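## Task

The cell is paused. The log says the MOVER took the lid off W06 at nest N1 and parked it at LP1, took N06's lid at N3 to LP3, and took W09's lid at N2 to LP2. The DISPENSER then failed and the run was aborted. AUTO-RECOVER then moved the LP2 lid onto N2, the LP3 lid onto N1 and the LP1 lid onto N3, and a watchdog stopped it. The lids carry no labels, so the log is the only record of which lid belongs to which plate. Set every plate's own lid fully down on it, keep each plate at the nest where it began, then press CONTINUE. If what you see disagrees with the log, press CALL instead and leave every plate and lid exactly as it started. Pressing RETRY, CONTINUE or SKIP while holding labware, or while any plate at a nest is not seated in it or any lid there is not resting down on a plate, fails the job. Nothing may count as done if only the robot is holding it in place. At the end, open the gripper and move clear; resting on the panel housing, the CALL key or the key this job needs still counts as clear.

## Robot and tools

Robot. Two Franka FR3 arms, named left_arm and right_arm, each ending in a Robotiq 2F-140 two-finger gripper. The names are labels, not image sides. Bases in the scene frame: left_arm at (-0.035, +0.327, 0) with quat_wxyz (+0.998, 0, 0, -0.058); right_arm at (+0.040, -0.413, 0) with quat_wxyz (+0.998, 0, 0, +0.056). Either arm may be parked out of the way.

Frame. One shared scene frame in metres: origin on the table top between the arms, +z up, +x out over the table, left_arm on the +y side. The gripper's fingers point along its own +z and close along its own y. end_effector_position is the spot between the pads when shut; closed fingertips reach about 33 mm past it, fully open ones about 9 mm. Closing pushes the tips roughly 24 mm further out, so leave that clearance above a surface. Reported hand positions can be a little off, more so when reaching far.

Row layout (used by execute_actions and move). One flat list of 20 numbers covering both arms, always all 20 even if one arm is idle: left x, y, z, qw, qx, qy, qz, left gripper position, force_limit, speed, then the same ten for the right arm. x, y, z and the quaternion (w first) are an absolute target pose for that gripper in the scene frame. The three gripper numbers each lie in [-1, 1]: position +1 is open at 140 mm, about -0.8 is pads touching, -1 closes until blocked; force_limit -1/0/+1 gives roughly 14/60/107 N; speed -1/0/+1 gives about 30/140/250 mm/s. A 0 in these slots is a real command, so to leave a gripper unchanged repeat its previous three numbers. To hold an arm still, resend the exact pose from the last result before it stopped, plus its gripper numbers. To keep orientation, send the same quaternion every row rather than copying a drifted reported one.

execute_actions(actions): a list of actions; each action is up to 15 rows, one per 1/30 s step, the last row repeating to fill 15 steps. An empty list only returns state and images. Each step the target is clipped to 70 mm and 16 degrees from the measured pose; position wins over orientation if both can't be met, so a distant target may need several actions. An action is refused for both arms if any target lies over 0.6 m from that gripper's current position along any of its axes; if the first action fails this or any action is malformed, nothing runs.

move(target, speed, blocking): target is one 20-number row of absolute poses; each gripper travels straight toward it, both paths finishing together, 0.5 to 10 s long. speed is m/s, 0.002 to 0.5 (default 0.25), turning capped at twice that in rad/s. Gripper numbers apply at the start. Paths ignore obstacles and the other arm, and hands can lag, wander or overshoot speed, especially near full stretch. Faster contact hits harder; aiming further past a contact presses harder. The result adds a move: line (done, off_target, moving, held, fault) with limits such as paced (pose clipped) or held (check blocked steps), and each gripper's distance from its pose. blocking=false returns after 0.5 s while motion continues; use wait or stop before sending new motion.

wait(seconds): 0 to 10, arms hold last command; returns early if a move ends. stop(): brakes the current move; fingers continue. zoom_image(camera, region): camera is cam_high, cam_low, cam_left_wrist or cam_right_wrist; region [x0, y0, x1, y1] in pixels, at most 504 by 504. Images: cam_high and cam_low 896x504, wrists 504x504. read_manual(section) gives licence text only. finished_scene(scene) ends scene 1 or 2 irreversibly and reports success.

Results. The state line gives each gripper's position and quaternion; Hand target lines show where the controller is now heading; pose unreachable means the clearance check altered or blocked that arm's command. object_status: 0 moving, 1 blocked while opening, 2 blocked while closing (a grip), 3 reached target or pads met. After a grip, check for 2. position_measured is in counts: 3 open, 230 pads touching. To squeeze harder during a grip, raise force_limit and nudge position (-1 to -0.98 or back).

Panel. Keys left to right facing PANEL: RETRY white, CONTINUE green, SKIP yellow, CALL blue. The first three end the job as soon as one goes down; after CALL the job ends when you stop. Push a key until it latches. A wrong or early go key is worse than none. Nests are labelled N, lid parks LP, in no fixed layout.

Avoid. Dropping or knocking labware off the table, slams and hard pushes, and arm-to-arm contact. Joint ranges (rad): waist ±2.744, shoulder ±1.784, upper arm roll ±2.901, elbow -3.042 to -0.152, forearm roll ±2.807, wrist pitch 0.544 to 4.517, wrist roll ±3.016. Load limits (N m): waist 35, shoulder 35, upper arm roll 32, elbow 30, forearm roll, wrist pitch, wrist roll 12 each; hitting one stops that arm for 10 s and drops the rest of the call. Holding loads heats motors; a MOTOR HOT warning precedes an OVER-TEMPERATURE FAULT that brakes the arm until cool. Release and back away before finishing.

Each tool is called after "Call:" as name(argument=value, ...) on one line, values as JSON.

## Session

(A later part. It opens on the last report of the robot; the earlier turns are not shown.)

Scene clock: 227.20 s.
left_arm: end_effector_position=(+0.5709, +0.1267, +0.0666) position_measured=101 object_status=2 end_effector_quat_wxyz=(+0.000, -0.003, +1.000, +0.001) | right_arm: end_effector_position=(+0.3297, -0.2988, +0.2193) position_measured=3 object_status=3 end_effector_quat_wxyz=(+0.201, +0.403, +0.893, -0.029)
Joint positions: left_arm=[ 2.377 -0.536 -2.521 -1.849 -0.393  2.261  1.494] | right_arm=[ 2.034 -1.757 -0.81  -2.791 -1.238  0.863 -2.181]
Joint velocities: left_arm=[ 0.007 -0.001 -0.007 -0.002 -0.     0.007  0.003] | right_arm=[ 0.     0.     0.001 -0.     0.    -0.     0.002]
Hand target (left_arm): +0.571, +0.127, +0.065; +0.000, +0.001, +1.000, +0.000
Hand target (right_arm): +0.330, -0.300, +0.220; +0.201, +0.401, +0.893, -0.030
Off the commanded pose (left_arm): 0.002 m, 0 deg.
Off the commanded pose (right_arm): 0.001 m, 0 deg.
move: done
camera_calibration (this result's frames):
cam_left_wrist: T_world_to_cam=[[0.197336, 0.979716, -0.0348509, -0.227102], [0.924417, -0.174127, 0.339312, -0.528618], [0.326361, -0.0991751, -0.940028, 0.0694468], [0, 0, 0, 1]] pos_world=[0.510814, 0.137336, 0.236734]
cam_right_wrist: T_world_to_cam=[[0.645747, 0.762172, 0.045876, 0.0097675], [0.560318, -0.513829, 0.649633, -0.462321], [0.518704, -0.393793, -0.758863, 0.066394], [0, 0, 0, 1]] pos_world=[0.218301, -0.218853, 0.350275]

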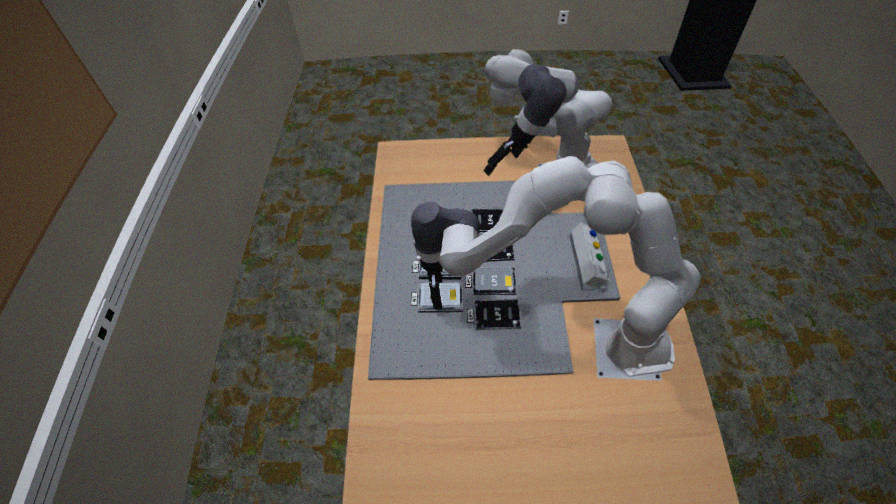

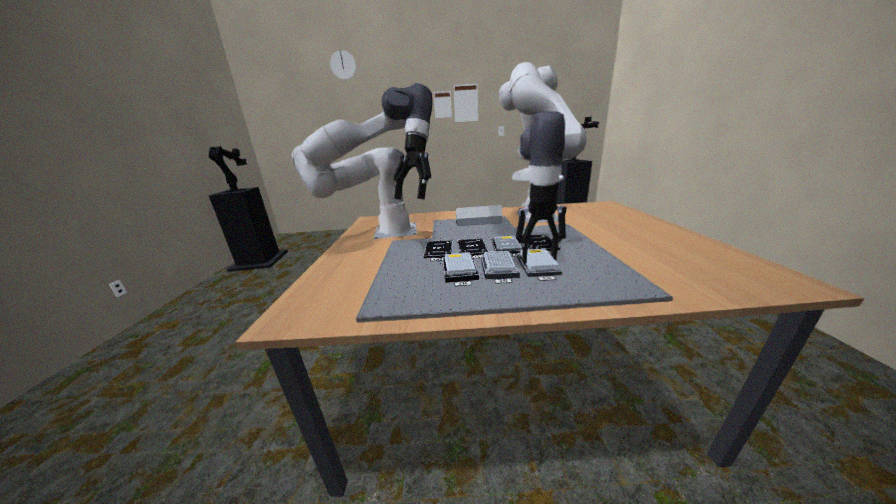

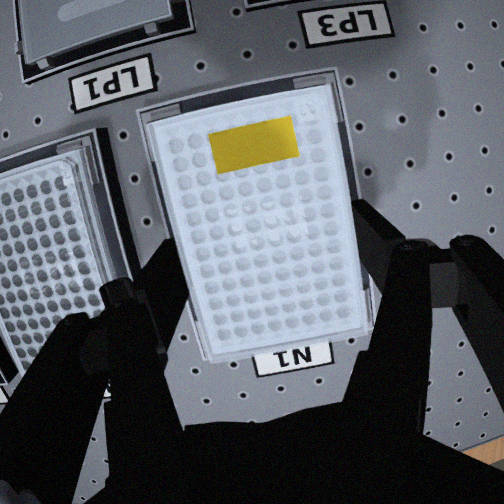

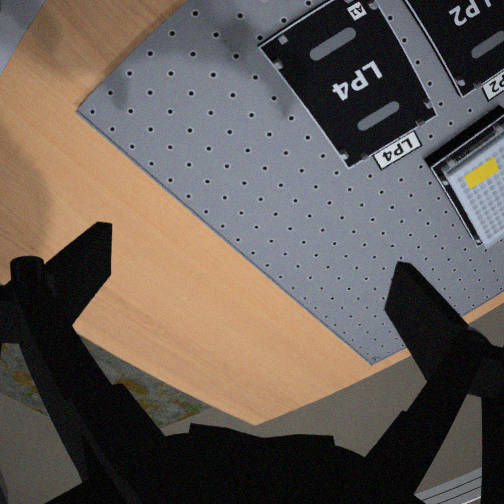

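Seated. Release and fetch the parked lid.

Call:
move(target=[0.5705,0.1265,0.0648,0,0.001,1,0,0.36,-1,-0.5,0.33,-0.30,0.22,0.2,0.4,0.89,-0.03,1,0,0], speed=0.01)

Call:
move(target=[0.565,0.125,0.09,0,0.001,1,0,0.36,-1,-0.5,0.33,-0.30,0.22,0.2,0.4,0.89,-0.03,1,0,0], speed=0.08)

Call:
move(target=[0.389,0.065,0.08,0,0.008,1,0,0.36,-1,-0.5,0.33,-0.30,0.22,0.2,0.4,0.89,-0.03,1,0,0], speed=0.2)

Call:
move(target=[0.3883,0.0637,0.052,0,0.011,1,0,0.36,-1,-0.5,0.33,-0.30,0.22,0.2,0.4,0.89,-0.03,1,0,0], speed=0.03)

Call:
zoom_image(camera="cam_left_wrist", region=[100, 40, 420, 380])

Scene clock: 236.73 s.
left_arm: end_effector_position=(+0.5710, +0.1266, +0.0663) position_measured=84 object_status=3 end_effector_quat_wxyz=(+0.001, -0.002, +1.000, +0.000) | right_arm: end_effector_position=(+0.3297, -0.2988, +0.2193) position_measured=3 object_status=3 end_effector_quat_wxyz=(+0.201, +0.403, +0.893, -0.029)
Joint positions: left_arm=[ 2.379 -0.536 -2.523 -1.85  -0.393  2.262  1.495] | right_arm=[ 2.034 -1.757 -0.81  -2.791 -1.238  0.863 -2.181]
Joint velocities: left_arm=[ 0.002  0.    -0.002 -0.     0.     0.    -0.   ] | right_arm=[-0.001 -0.001 -0.    -0.    -0.     0.    -0.002]
Hand target (left_arm): +0.571, +0.127, +0.065; -0.000, +0.001, +1.000, +0.000
Hand target (right_arm): +0.330, -0.300, +0.220; +0.201, +0.401, +0.893, -0.030
Off the commanded pose (left_arm): 0.002 m, 0 deg.
Off the commanded pose (right_arm): 0.001 m, 0 deg.
move: done
camera_calibration (this result's frames):
cam_left_wrist: T_world_to_cam=[[0.19842, 0.979478, -0.0354018, -0.227542], [0.924089, -0.174917, 0.3398, -0.528405], [0.326634, -0.100137, -0.939831, 0.0690512], [0, 0, 0, 1]] pos_world=[0.510887, 0.13736, 0.236393]
cam_right_wrist: T_world_to_cam=[[0.645758, 0.762163, 0.0458705, 0.009767], [0.560316, -0.513837, 0.649629, -0.462327], [0.518693, -0.393801, -0.758867, 0.066393], [0, 0, 0, 1]] pos_world=[0.218305, -0.218859, 0.350276]

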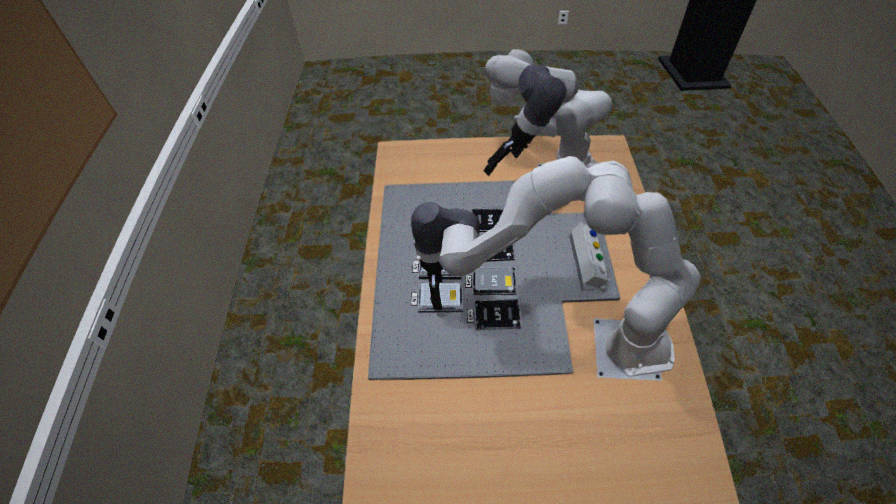

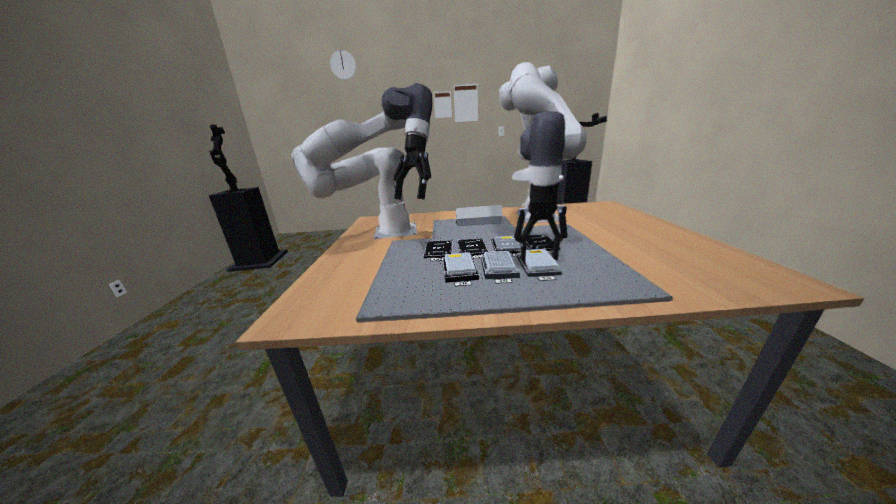

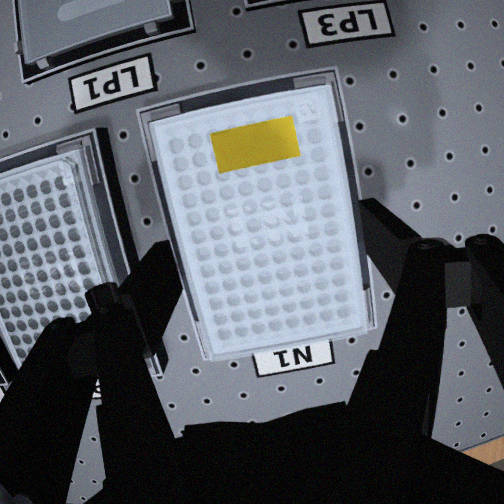

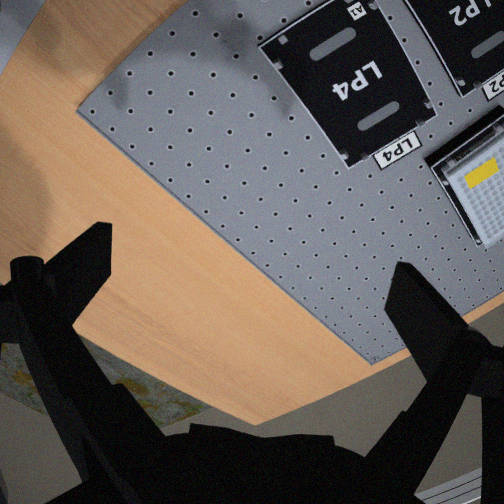

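Scene clock: 237.60 s.
left_arm: end_effector_position=(+0.5658, +0.1236, +0.0896) position_measured=84 object_status=3 end_effector_quat_wxyz=(+0.001, +0.005, +1.000, -0.002) | right_arm: end_effector_position=(+0.3297, -0.2988, +0.2193) position_measured=3 object_status=3 end_effector_quat_wxyz=(+0.201, +0.403, +0.893, -0.029)
Joint positions: left_arm=[ 2.35  -0.487 -2.498 -1.86  -0.366  2.23   1.488] | right_arm=[ 2.034 -1.757 -0.81  -2.791 -1.238  0.863 -2.181]
Joint velocities: left_arm=[-0.006 -0.001  0.008 -0.    -0.    -0.009 -0.003] | right_arm=[-0.     0.002  0.001  0.001 -0.002 -0.    -0.   ]
Hand target (left_arm): +0.565, +0.125, +0.090; -0.000, +0.001, +1.000, -0.000
Hand target (right_arm): +0.330, -0.300, +0.220; +0.201, +0.401, +0.893, -0.030
Off the commanded pose (left_arm): 0.002 m, 0 deg.
Off the commanded pose (right_arm): 0.001 m, 0 deg.
move: done
camera_calibration (this result's frames):
cam_left_wrist: T_world_to_cam=[[0.212018, 0.976482, -0.0391322, -0.229705], [0.921357, -0.186379, 0.341122, -0.529159], [0.325806, -0.108379, -0.939204, 0.0937702], [0, 0, 0, 1]] pos_world=[0.505695, 0.135842, 0.259588]
cam_right_wrist: T_world_to_cam=[[0.645759, 0.762162, 0.04587, 0.00976691], [0.560316, -0.513838, 0.649628, -0.462328], [0.518691, -0.393801, -0.758867, 0.0663932], [0, 0, 0, 1]] pos_world=[0.218305, -0.21886, 0.350277]

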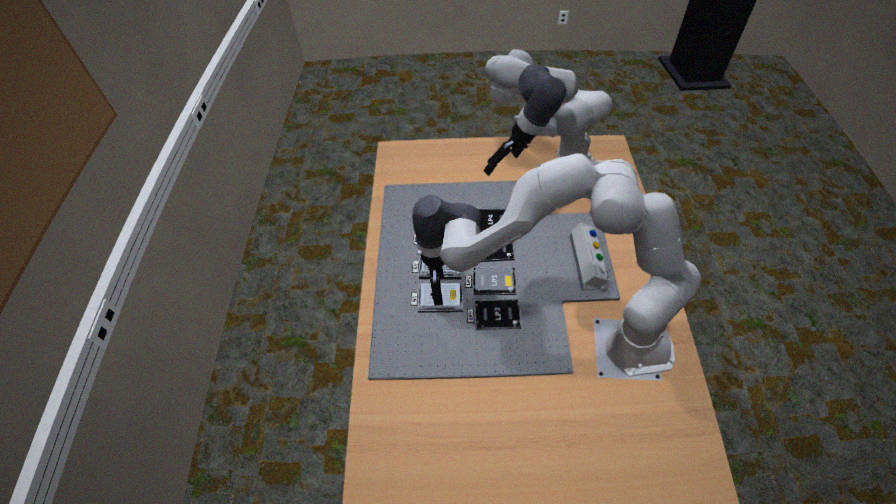

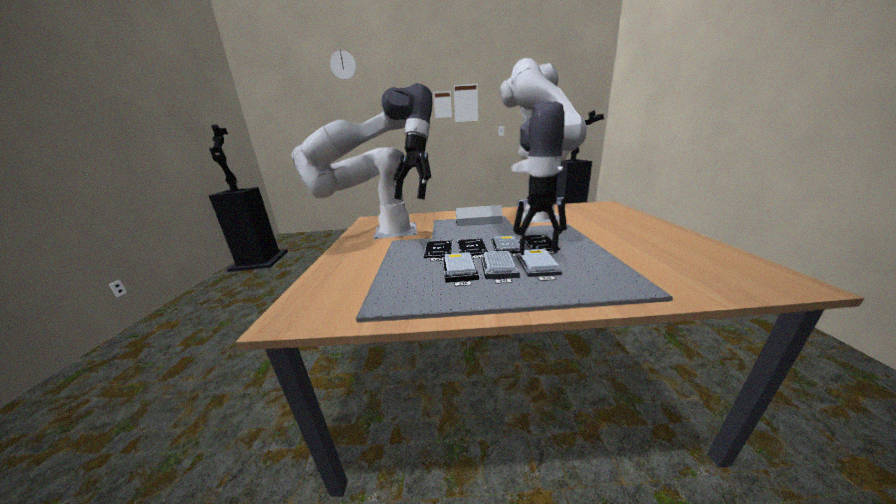

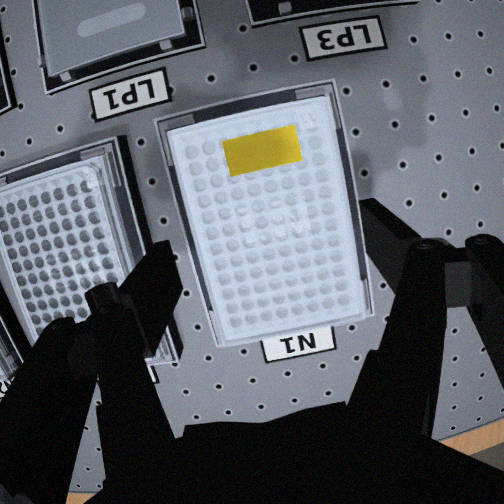

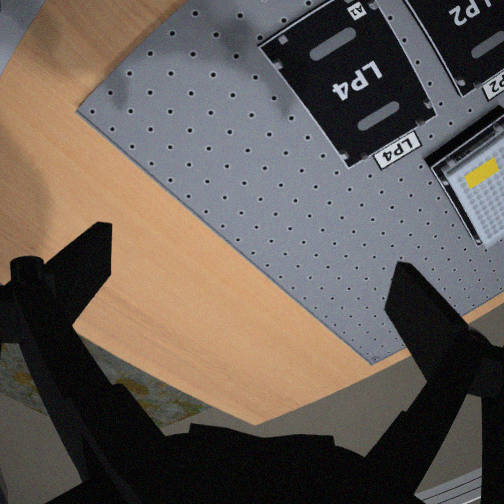

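Scene clock: 239.50 s.
left_arm: end_effector_position=(+0.3877, +0.0628, +0.0781) position_measured=84 object_status=3 end_effector_quat_wxyz=(-0.005, +0.013, +1.000, -0.002) | right_arm: end_effector_position=(+0.3297, -0.2988, +0.2193) position_measured=3 object_status=3 end_effector_quat_wxyz=(+0.201, +0.403, +0.893, -0.029)
Joint positions: left_arm=[ 1.95  -0.102 -2.392 -2.379 -0.122  2.443  1.131] | right_arm=[ 2.034 -1.757 -0.81  -2.791 -1.238  0.863 -2.181]
Joint velocities: left_arm=[ 0.001  0.001  0.     0.     0.005  0.003 -0.031] | right_arm=[-0.001  0.     0.001 -0.    -0.    -0.001  0.   ]
Hand target (left_arm): +0.388, +0.063, +0.079; -0.004, +0.006, +1.000, -0.002
Hand target (right_arm): +0.330, -0.300, +0.220; +0.201, +0.401, +0.893, -0.030
Off the commanded pose (left_arm): 0.003 m, 1 deg.
Off the commanded pose (right_arm): 0.001 m, 0 deg.
move: done
camera_calibration (this result's frames):
cam_left_wrist: T_world_to_cam=[[0.228072, 0.972738, -0.0419996, -0.138775], [0.922209, -0.201988, 0.329745, -0.370944], [0.312272, -0.113938, -0.943135, 0.140349], [0, 0, 0, 1]] pos_world=[0.329912, 0.0760562, 0.248856]
cam_right_wrist: T_world_to_cam=[[0.645762, 0.76216, 0.0458683, 0.00976673], [0.560316, -0.51384, 0.649626, -0.462329], [0.518688, -0.393804, -0.758869, 0.0663931], [0, 0, 0, 1]] pos_world=[0.218306, -0.218861, 0.350277]

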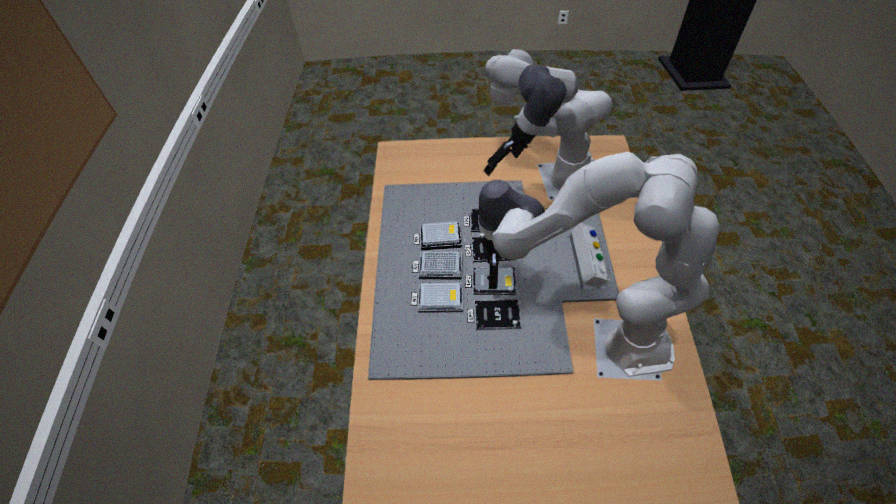

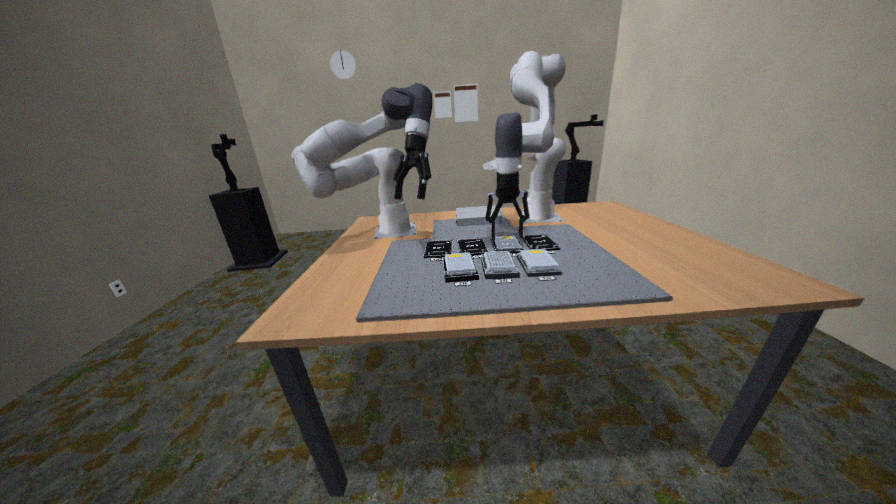

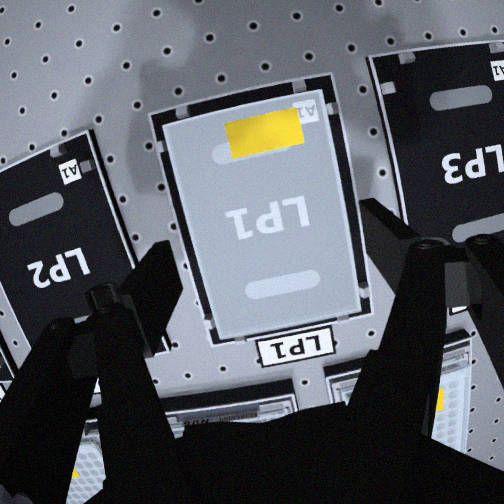

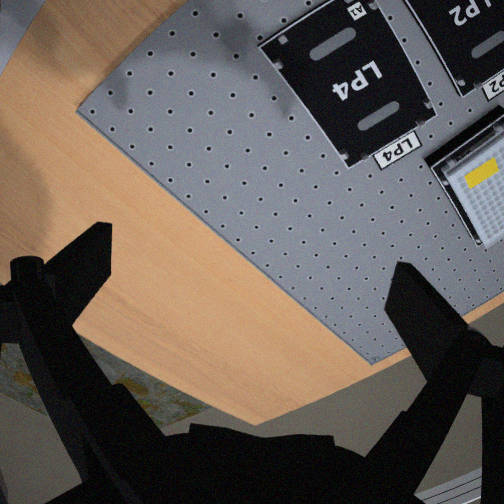

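Scene clock: 240.67 s.
left_arm: end_effector_position=(+0.3886, +0.0642, +0.0532) position_measured=84 object_status=3 end_effector_quat_wxyz=(+0.000, +0.006, +1.000, +0.001) | right_arm: end_effector_position=(+0.3297, -0.2988, +0.2193) position_measured=3 object_status=3 end_effector_quat_wxyz=(+0.201, +0.403, +0.893, -0.029)
Joint positions: left_arm=[ 1.961 -0.167 -2.412 -2.395 -0.185  2.511  1.159] | right_arm=[ 2.034 -1.757 -0.81  -2.791 -1.238  0.863 -2.181]
Joint velocities: left_arm=[ 0.005  0.001 -0.004  0.001 -0.01   0.015  0.018] | right_arm=[-0.001  0.001 -0.001  0.    -0.     0.001 -0.001]
Hand target (left_arm): +0.389, +0.064, +0.052; +0.001, +0.011, +1.000, +0.001
Hand target (right_arm): +0.330, -0.300, +0.220; +0.201, +0.401, +0.893, -0.030
Off the commanded pose (left_arm): 0.001 m, 1 deg.
Off the commanded pose (right_arm): 0.001 m, 0 deg.
move: done
camera_calibration (this result's frames):
cam_left_wrist: T_world_to_cam=[[0.214191, 0.976206, -0.033821, -0.1367], [0.921313, -0.190402, 0.339011, -0.364186], [0.324505, -0.103773, -0.940174, 0.111184], [0, 0, 0, 1]] pos_world=[0.328729, 0.0756438, 0.223373]
cam_right_wrist: T_world_to_cam=[[0.645764, 0.762158, 0.0458669, 0.00976693], [0.560316, -0.513841, 0.649626, -0.46233], [0.518686, -0.393805, -0.758869, 0.0663926], [0, 0, 0, 1]] pos_world=[0.218307, -0.218862, 0.350277]

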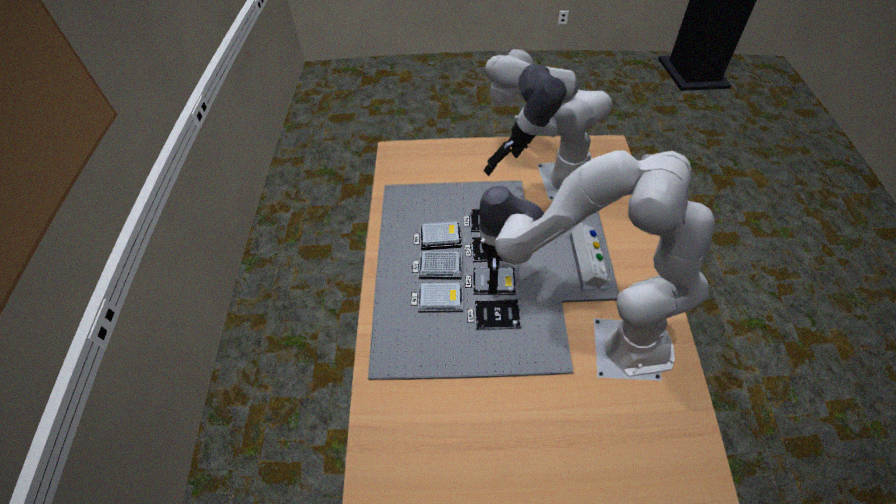

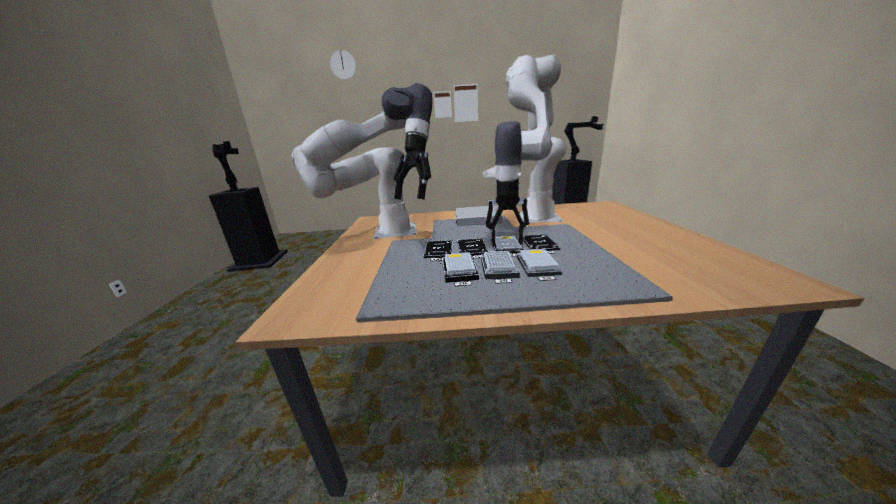

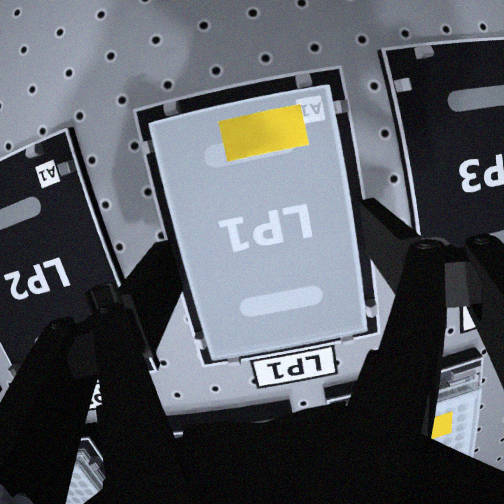

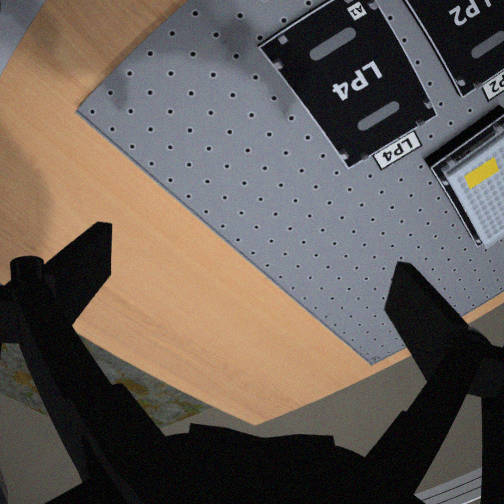

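Region (100, 40, 420, 380) of cam_left_wrist's 504x504 image, scaled by 1.482, with more detail than that image has; it fills the left 474 columns of this view, and the rest is white.

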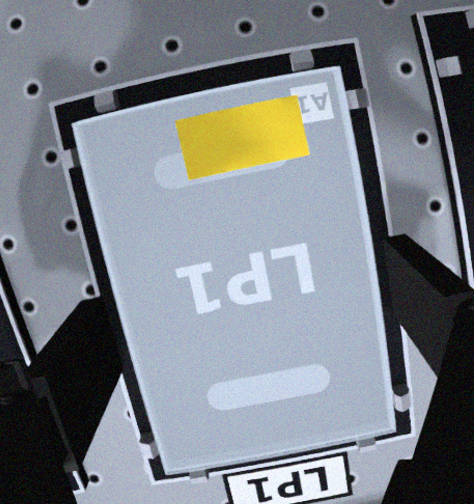

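Call:
move(target=[0.3883,0.064,0.052,0,0.008,1,0,-1,-1,-1,0.33,-0.30,0.22,0.2,0.4,0.89,-0.03,1,0,0], speed=0.01)

Call:
move(target=[0.3883,0.0645,0.097,0,0.006,1,0,-1,-1,-1,0.33,-0.30,0.22,0.2,0.4,0.89,-0.03,1,0,0], speed=0.05)

Call:
move(target=[0.569,-0.0015,0.092,0,0.013,1,0,-1,-1,-1,0.33,-0.30,0.22,0.2,0.4,0.89,-0.03,1,0,0], speed=0.12)

Call:
move(target=[0.5693,-0.0015,0.081,0,0.014,1,0,-1,-1,-1,0.33,-0.30,0.22,0.2,0.4,0.89,-0.03,1,0,0], speed=0.02)

Call:
zoom_image(camera="cam_left_wrist", region=[100, 40, 420, 380])

Scene clock: 250.27 s.
left_arm: end_effector_position=(+0.3895, +0.0645, +0.0534) position_measured=101 object_status=2 end_effector_quat_wxyz=(+0.001, +0.007, +1.000, +0.000) | right_arm: end_effector_position=(+0.3297, -0.2988, +0.2193) position_measured=3 object_status=3 end_effector_quat_wxyz=(+0.201, +0.403, +0.893, -0.029)
Joint positions: left_arm=[ 1.963 -0.167 -2.413 -2.396 -0.186  2.514  1.164] | right_arm=[ 2.034 -1.757 -0.81  -2.791 -1.238  0.863 -2.181]
Joint velocities: left_arm=[-0.002 -0.001 -0.    -0.001  0.     0.002  0.002] | right_arm=[ 0.001  0.001 -0.     0.001  0.001 -0.001 -0.   ]
Hand target (left_arm): +0.388, +0.064, +0.052; +0.000, +0.008, +1.000, +0.000
Hand target (right_arm): +0.330, -0.300, +0.220; +0.201, +0.401, +0.893, -0.030
Off the commanded pose (left_arm): 0.002 m, 0 deg.
Off the commanded pose (right_arm): 0.001 m, 0 deg.
move: done
camera_calibration (this result's frames):
cam_left_wrist: T_world_to_cam=[[0.216996, 0.975541, -0.0351153, -0.138169], [0.920273, -0.192439, 0.340684, -0.364578], [0.325594, -0.106243, -0.939522, 0.110744], [0, 0, 0, 1]] pos_world=[0.329436, 0.0763963, 0.223401]
cam_right_wrist: T_world_to_cam=[[0.645774, 0.76215, 0.0458614, 0.00976654], [0.560313, -0.513846, 0.649624, -0.462335], [0.518677, -0.393813, -0.758871, 0.0663913], [0, 0, 0, 1]] pos_world=[0.21831, -0.218867, 0.350278]

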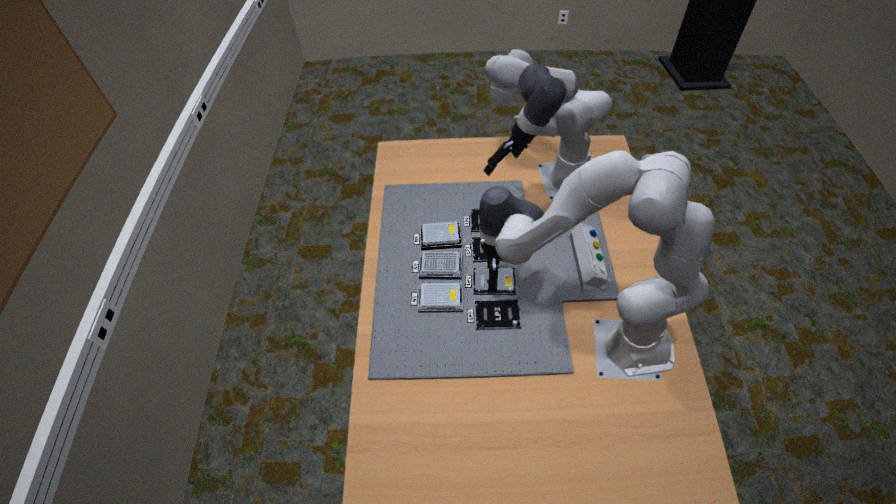

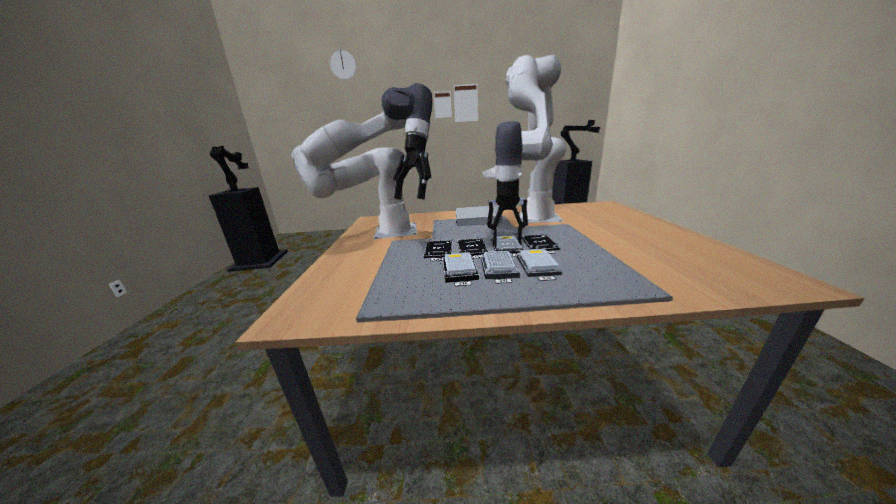

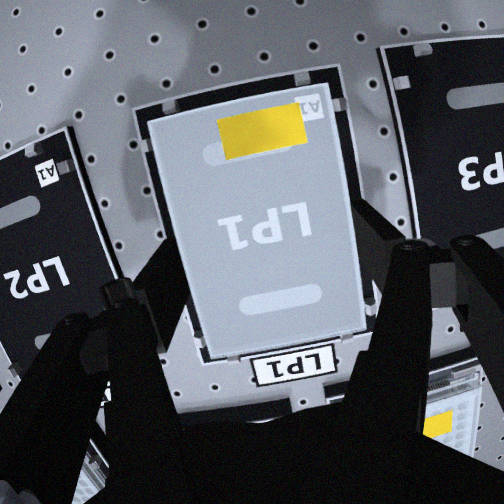

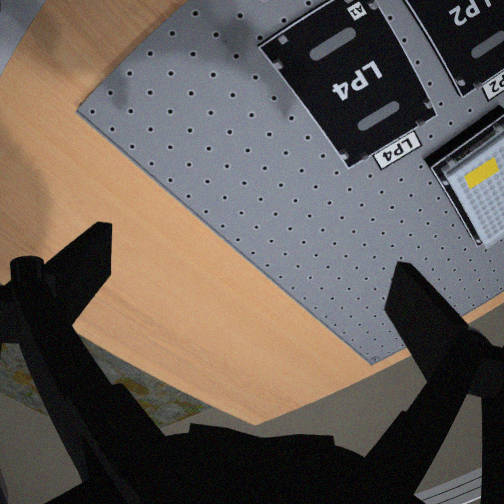

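Scene clock: 251.57 s.
left_arm: end_effector_position=(+0.3875, +0.0639, +0.0957) position_measured=101 object_status=2 end_effector_quat_wxyz=(-0.001, +0.013, +1.000, -0.001) | right_arm: end_effector_position=(+0.3297, -0.2988, +0.2193) position_measured=3 object_status=3 end_effector_quat_wxyz=(+0.201, +0.403, +0.893, -0.029)
Joint positions: left_arm=[ 1.94  -0.047 -2.38  -2.38  -0.054  2.412  1.081] | right_arm=[ 2.034 -1.757 -0.81  -2.791 -1.238  0.863 -2.181]
Joint velocities: left_arm=[ 0.001  0.     0.001  0.001  0.007 -0.012 -0.028] | right_arm=[ 0.001 -0.001  0.001  0.001 -0.001  0.    -0.002]
Hand target (left_arm): +0.387, +0.064, +0.097; -0.002, +0.006, +1.000, -0.001
Hand target (right_arm): +0.330, -0.300, +0.220; +0.201, +0.401, +0.893, -0.030
Off the commanded pose (left_arm): 0.002 m, 1 deg.
Off the commanded pose (right_arm): 0.001 m, 0 deg.
move: done
camera_calibration (this result's frames):
cam_left_wrist: T_world_to_cam=[[0.227387, 0.972996, -0.039674, -0.139053], [0.919853, -0.201238, 0.336709, -0.376117], [0.319633, -0.113057, -0.940772, 0.153974], [0, 0, 0, 1]] pos_world=[0.328376, 0.0770171, 0.265979]
cam_right_wrist: T_world_to_cam=[[0.645775, 0.762149, 0.0458605, 0.00976668], [0.560313, -0.513847, 0.649623, -0.462336], [0.518675, -0.393814, -0.758872, 0.066391], [0, 0, 0, 1]] pos_world=[0.21831, -0.218868, 0.350278]

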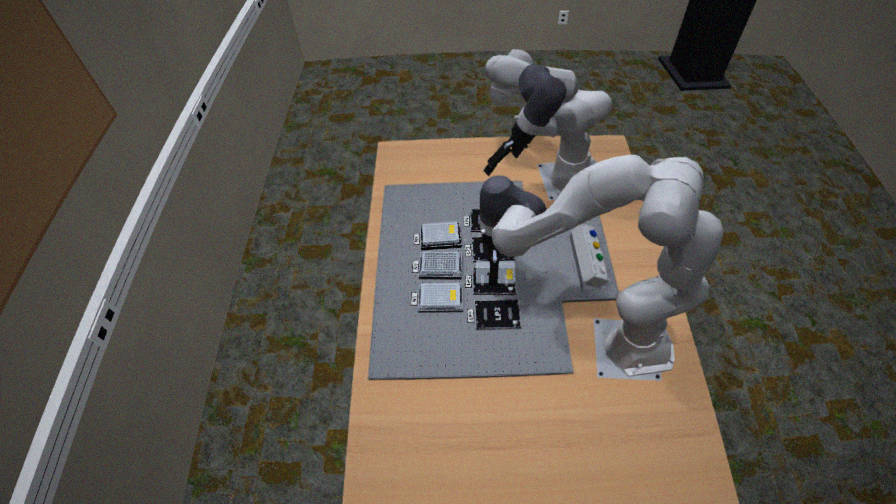

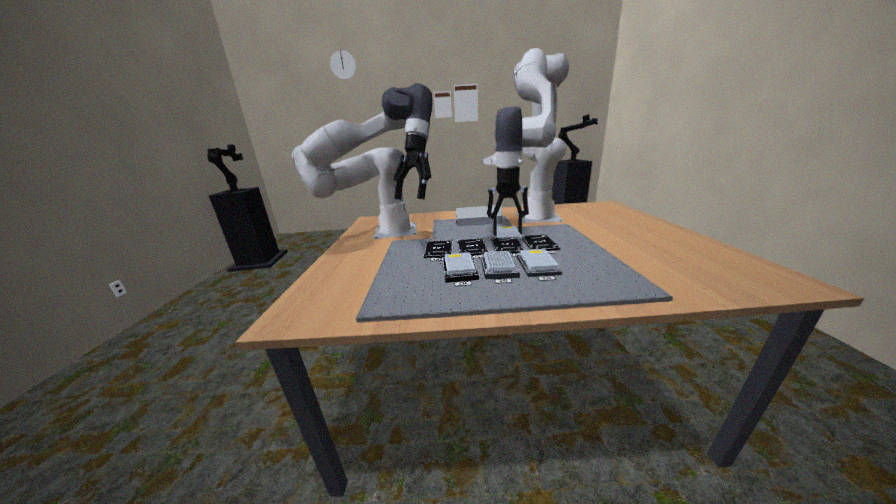

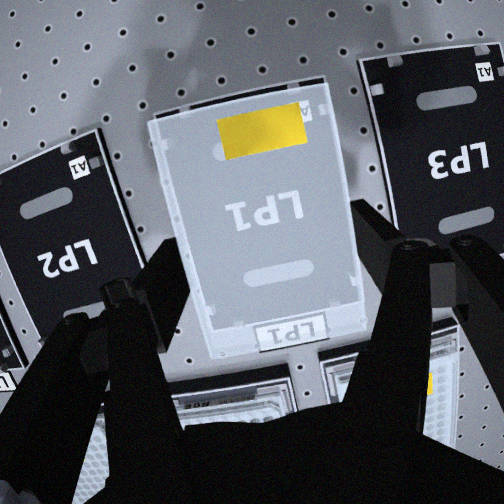

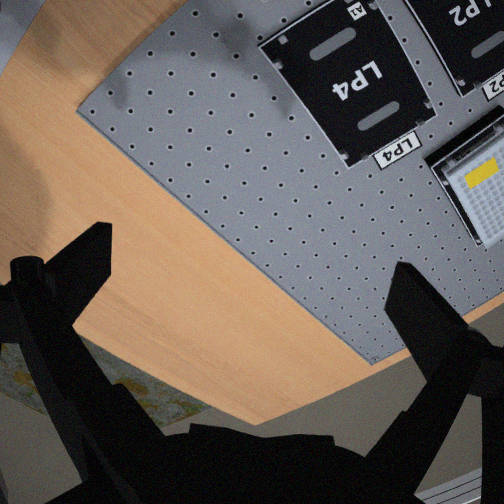

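Scene clock: 253.73 s.
left_arm: end_effector_position=(+0.5710, -0.0008, +0.0949) position_measured=101 object_status=2 end_effector_quat_wxyz=(+0.005, +0.012, +1.000, +0.000) | right_arm: end_effector_position=(+0.3297, -0.2988, +0.2193) position_measured=3 object_status=3 end_effector_quat_wxyz=(+0.201, +0.403, +0.893, -0.029)
Joint positions: left_arm=[ 2.307 -0.619 -2.59  -1.613 -0.362  2.137  1.306] | right_arm=[ 2.034 -1.757 -0.81  -2.791 -1.238  0.863 -2.181]
Joint velocities: left_arm=[ 0.004  0.001 -0.006  0.001 -0.    -0.011  0.004] | right_arm=[-0.    -0.    -0.001 -0.    -0.001  0.     0.001]
Hand target (left_arm): +0.570, -0.001, +0.093; +0.003, +0.016, +1.000, +0.001
Hand target (right_arm): +0.330, -0.300, +0.220; +0.201, +0.401, +0.893, -0.030
Off the commanded pose (left_arm): 0.004 m, 1 deg.
Off the commanded pose (right_arm): 0.001 m, 0 deg.
move: off_target (left_arm)
camera_calibration (this result's frames):
cam_left_wrist: T_world_to_cam=[[0.226208, 0.973507, -0.0333748, -0.117793], [0.915426, -0.200753, 0.348846, -0.55628], [0.332904, -0.109464, -0.936586, 0.0792528], [0, 0, 0, 1]] pos_world=[0.509495, 0.0116727, 0.264352]
cam_right_wrist: T_world_to_cam=[[0.645777, 0.762148, 0.0458592, 0.00976655], [0.560313, -0.513849, 0.649622, -0.462337], [0.518673, -0.393816, -0.758873, 0.0663909], [0, 0, 0, 1]] pos_world=[0.218311, -0.218869, 0.350279]

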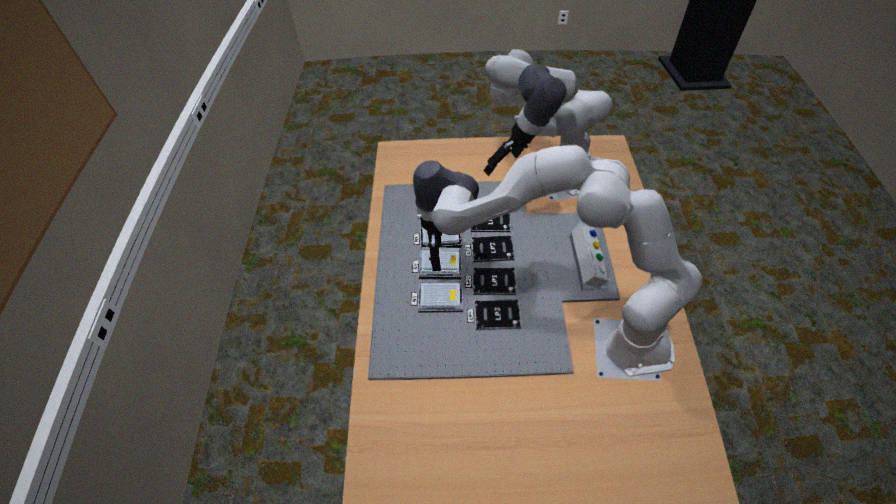

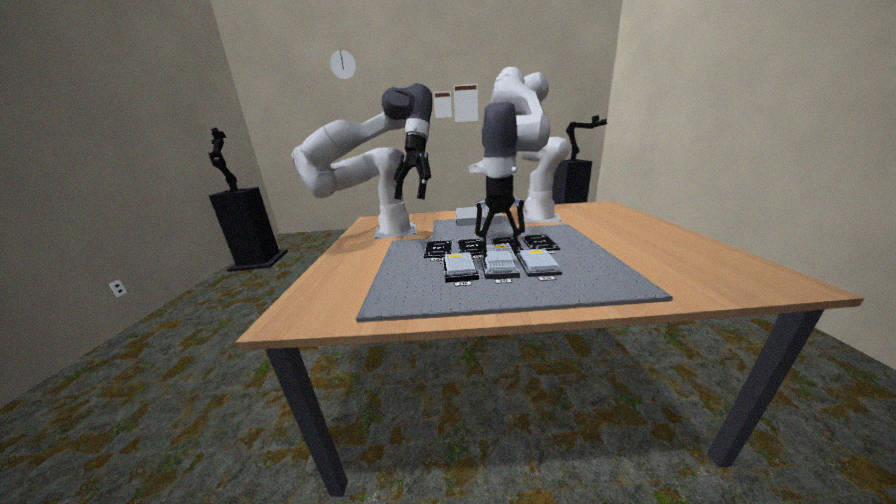

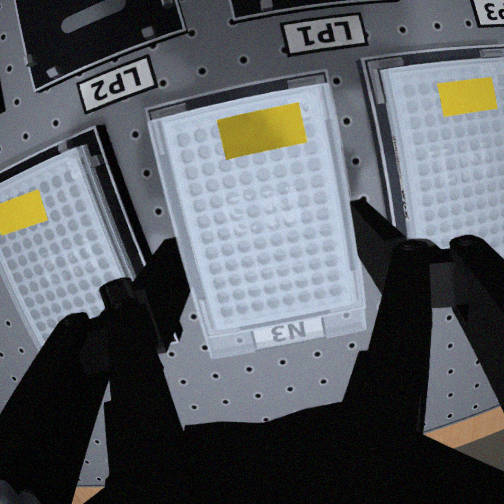

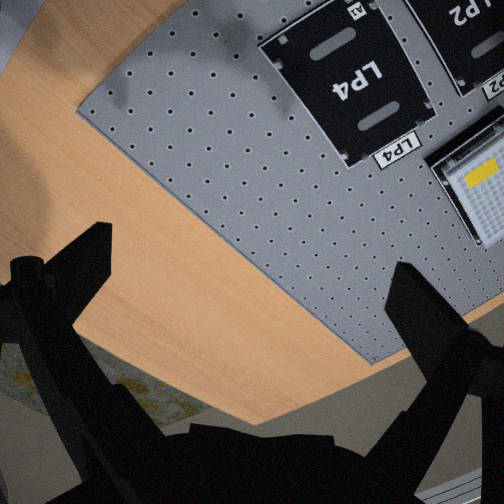

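Scene clock: 254.70 s.
left_arm: end_effector_position=(+0.5688, -0.0003, +0.0817) position_measured=101 object_status=2 end_effector_quat_wxyz=(-0.000, +0.011, +1.000, +0.002) | right_arm: end_effector_position=(+0.3297, -0.2988, +0.2193) position_measured=3 object_status=3 end_effector_quat_wxyz=(+0.201, +0.403, +0.893, -0.029)
Joint positions: left_arm=[ 2.318 -0.638 -2.604 -1.612 -0.368  2.144  1.306] | right_arm=[ 2.034 -1.757 -0.81  -2.791 -1.238  0.863 -2.181]
Joint velocities: left_arm=[ 0.005 -0.001 -0.007  0.002 -0.     0.005  0.001] | right_arm=[-0.001  0.001 -0.     0.    -0.    -0.    -0.001]
Hand target (left_arm): +0.569, -0.001, +0.081; +0.000, +0.014, +1.000, +0.000
Hand target (right_arm): +0.330, -0.300, +0.220; +0.201, +0.401, +0.893, -0.030
Off the commanded pose (left_arm): 0.001 m, 0 deg.
Off the commanded pose (right_arm): 0.001 m, 0 deg.
move: done
camera_calibration (this result's frames):
cam_left_wrist: T_world_to_cam=[[0.22305, 0.974237, -0.0333276, -0.116479], [0.920019, -0.19909, 0.337532, -0.551274], [0.322201, -0.105949, -0.940724, 0.0740889], [0, 0, 0, 1]] pos_world=[0.509292, 0.011575, 0.251888]
cam_right_wrist: T_world_to_cam=[[0.645778, 0.762147, 0.0458591, 0.00976624], [0.560313, -0.51385, 0.649621, -0.462337], [0.518671, -0.393815, -0.758874, 0.0663916], [0, 0, 0, 1]] pos_world=[0.218311, -0.218869, 0.350279]

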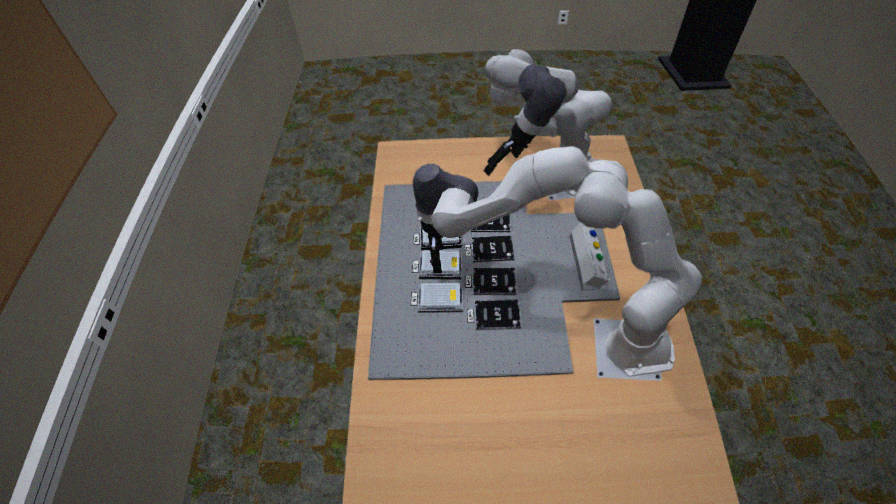

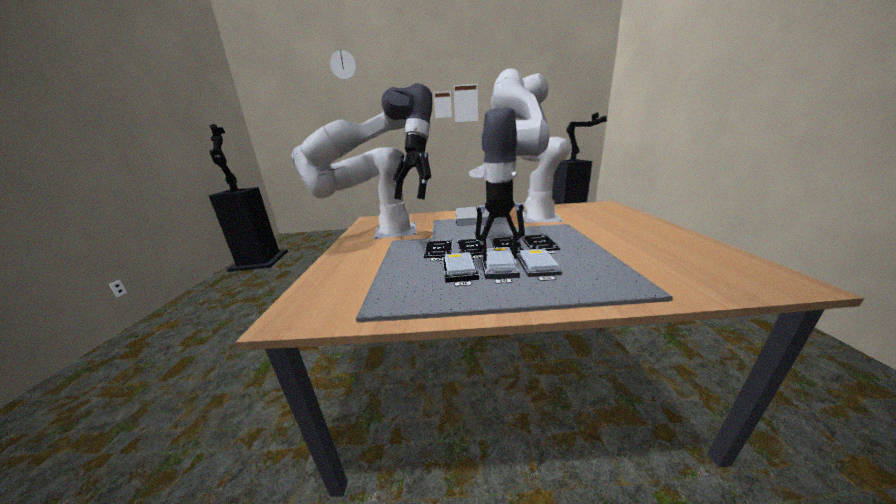

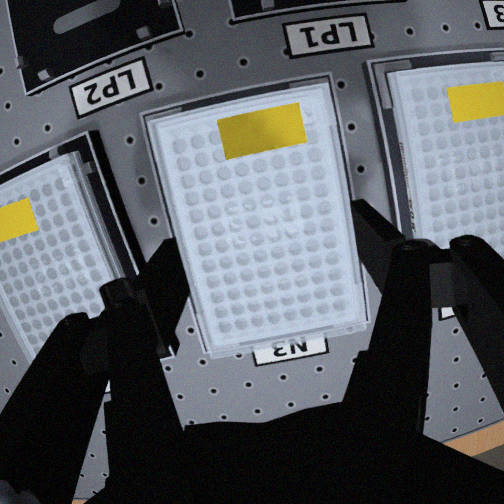

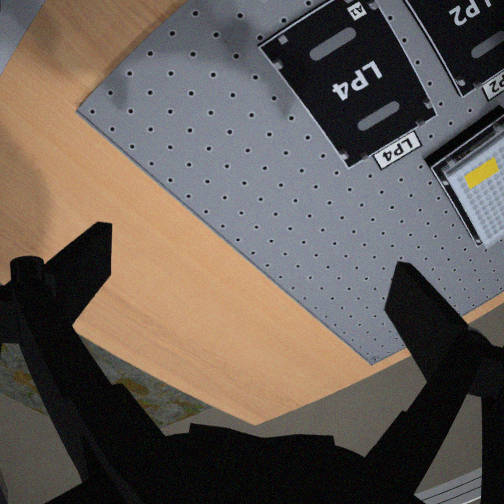

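Region (100, 40, 420, 380) of cam_left_wrist's 504x504 image, scaled by 1.482, with more detail than that image has; it fills the left 474 columns of this view, and the rest is white.

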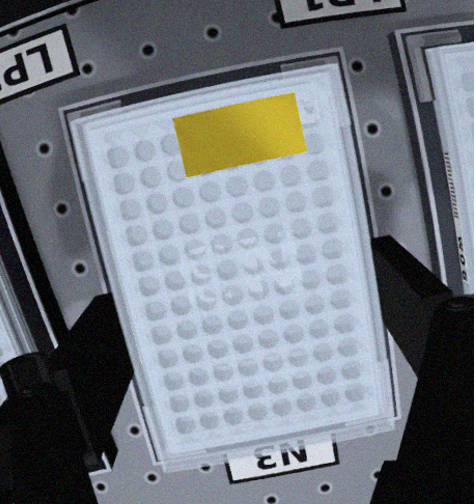

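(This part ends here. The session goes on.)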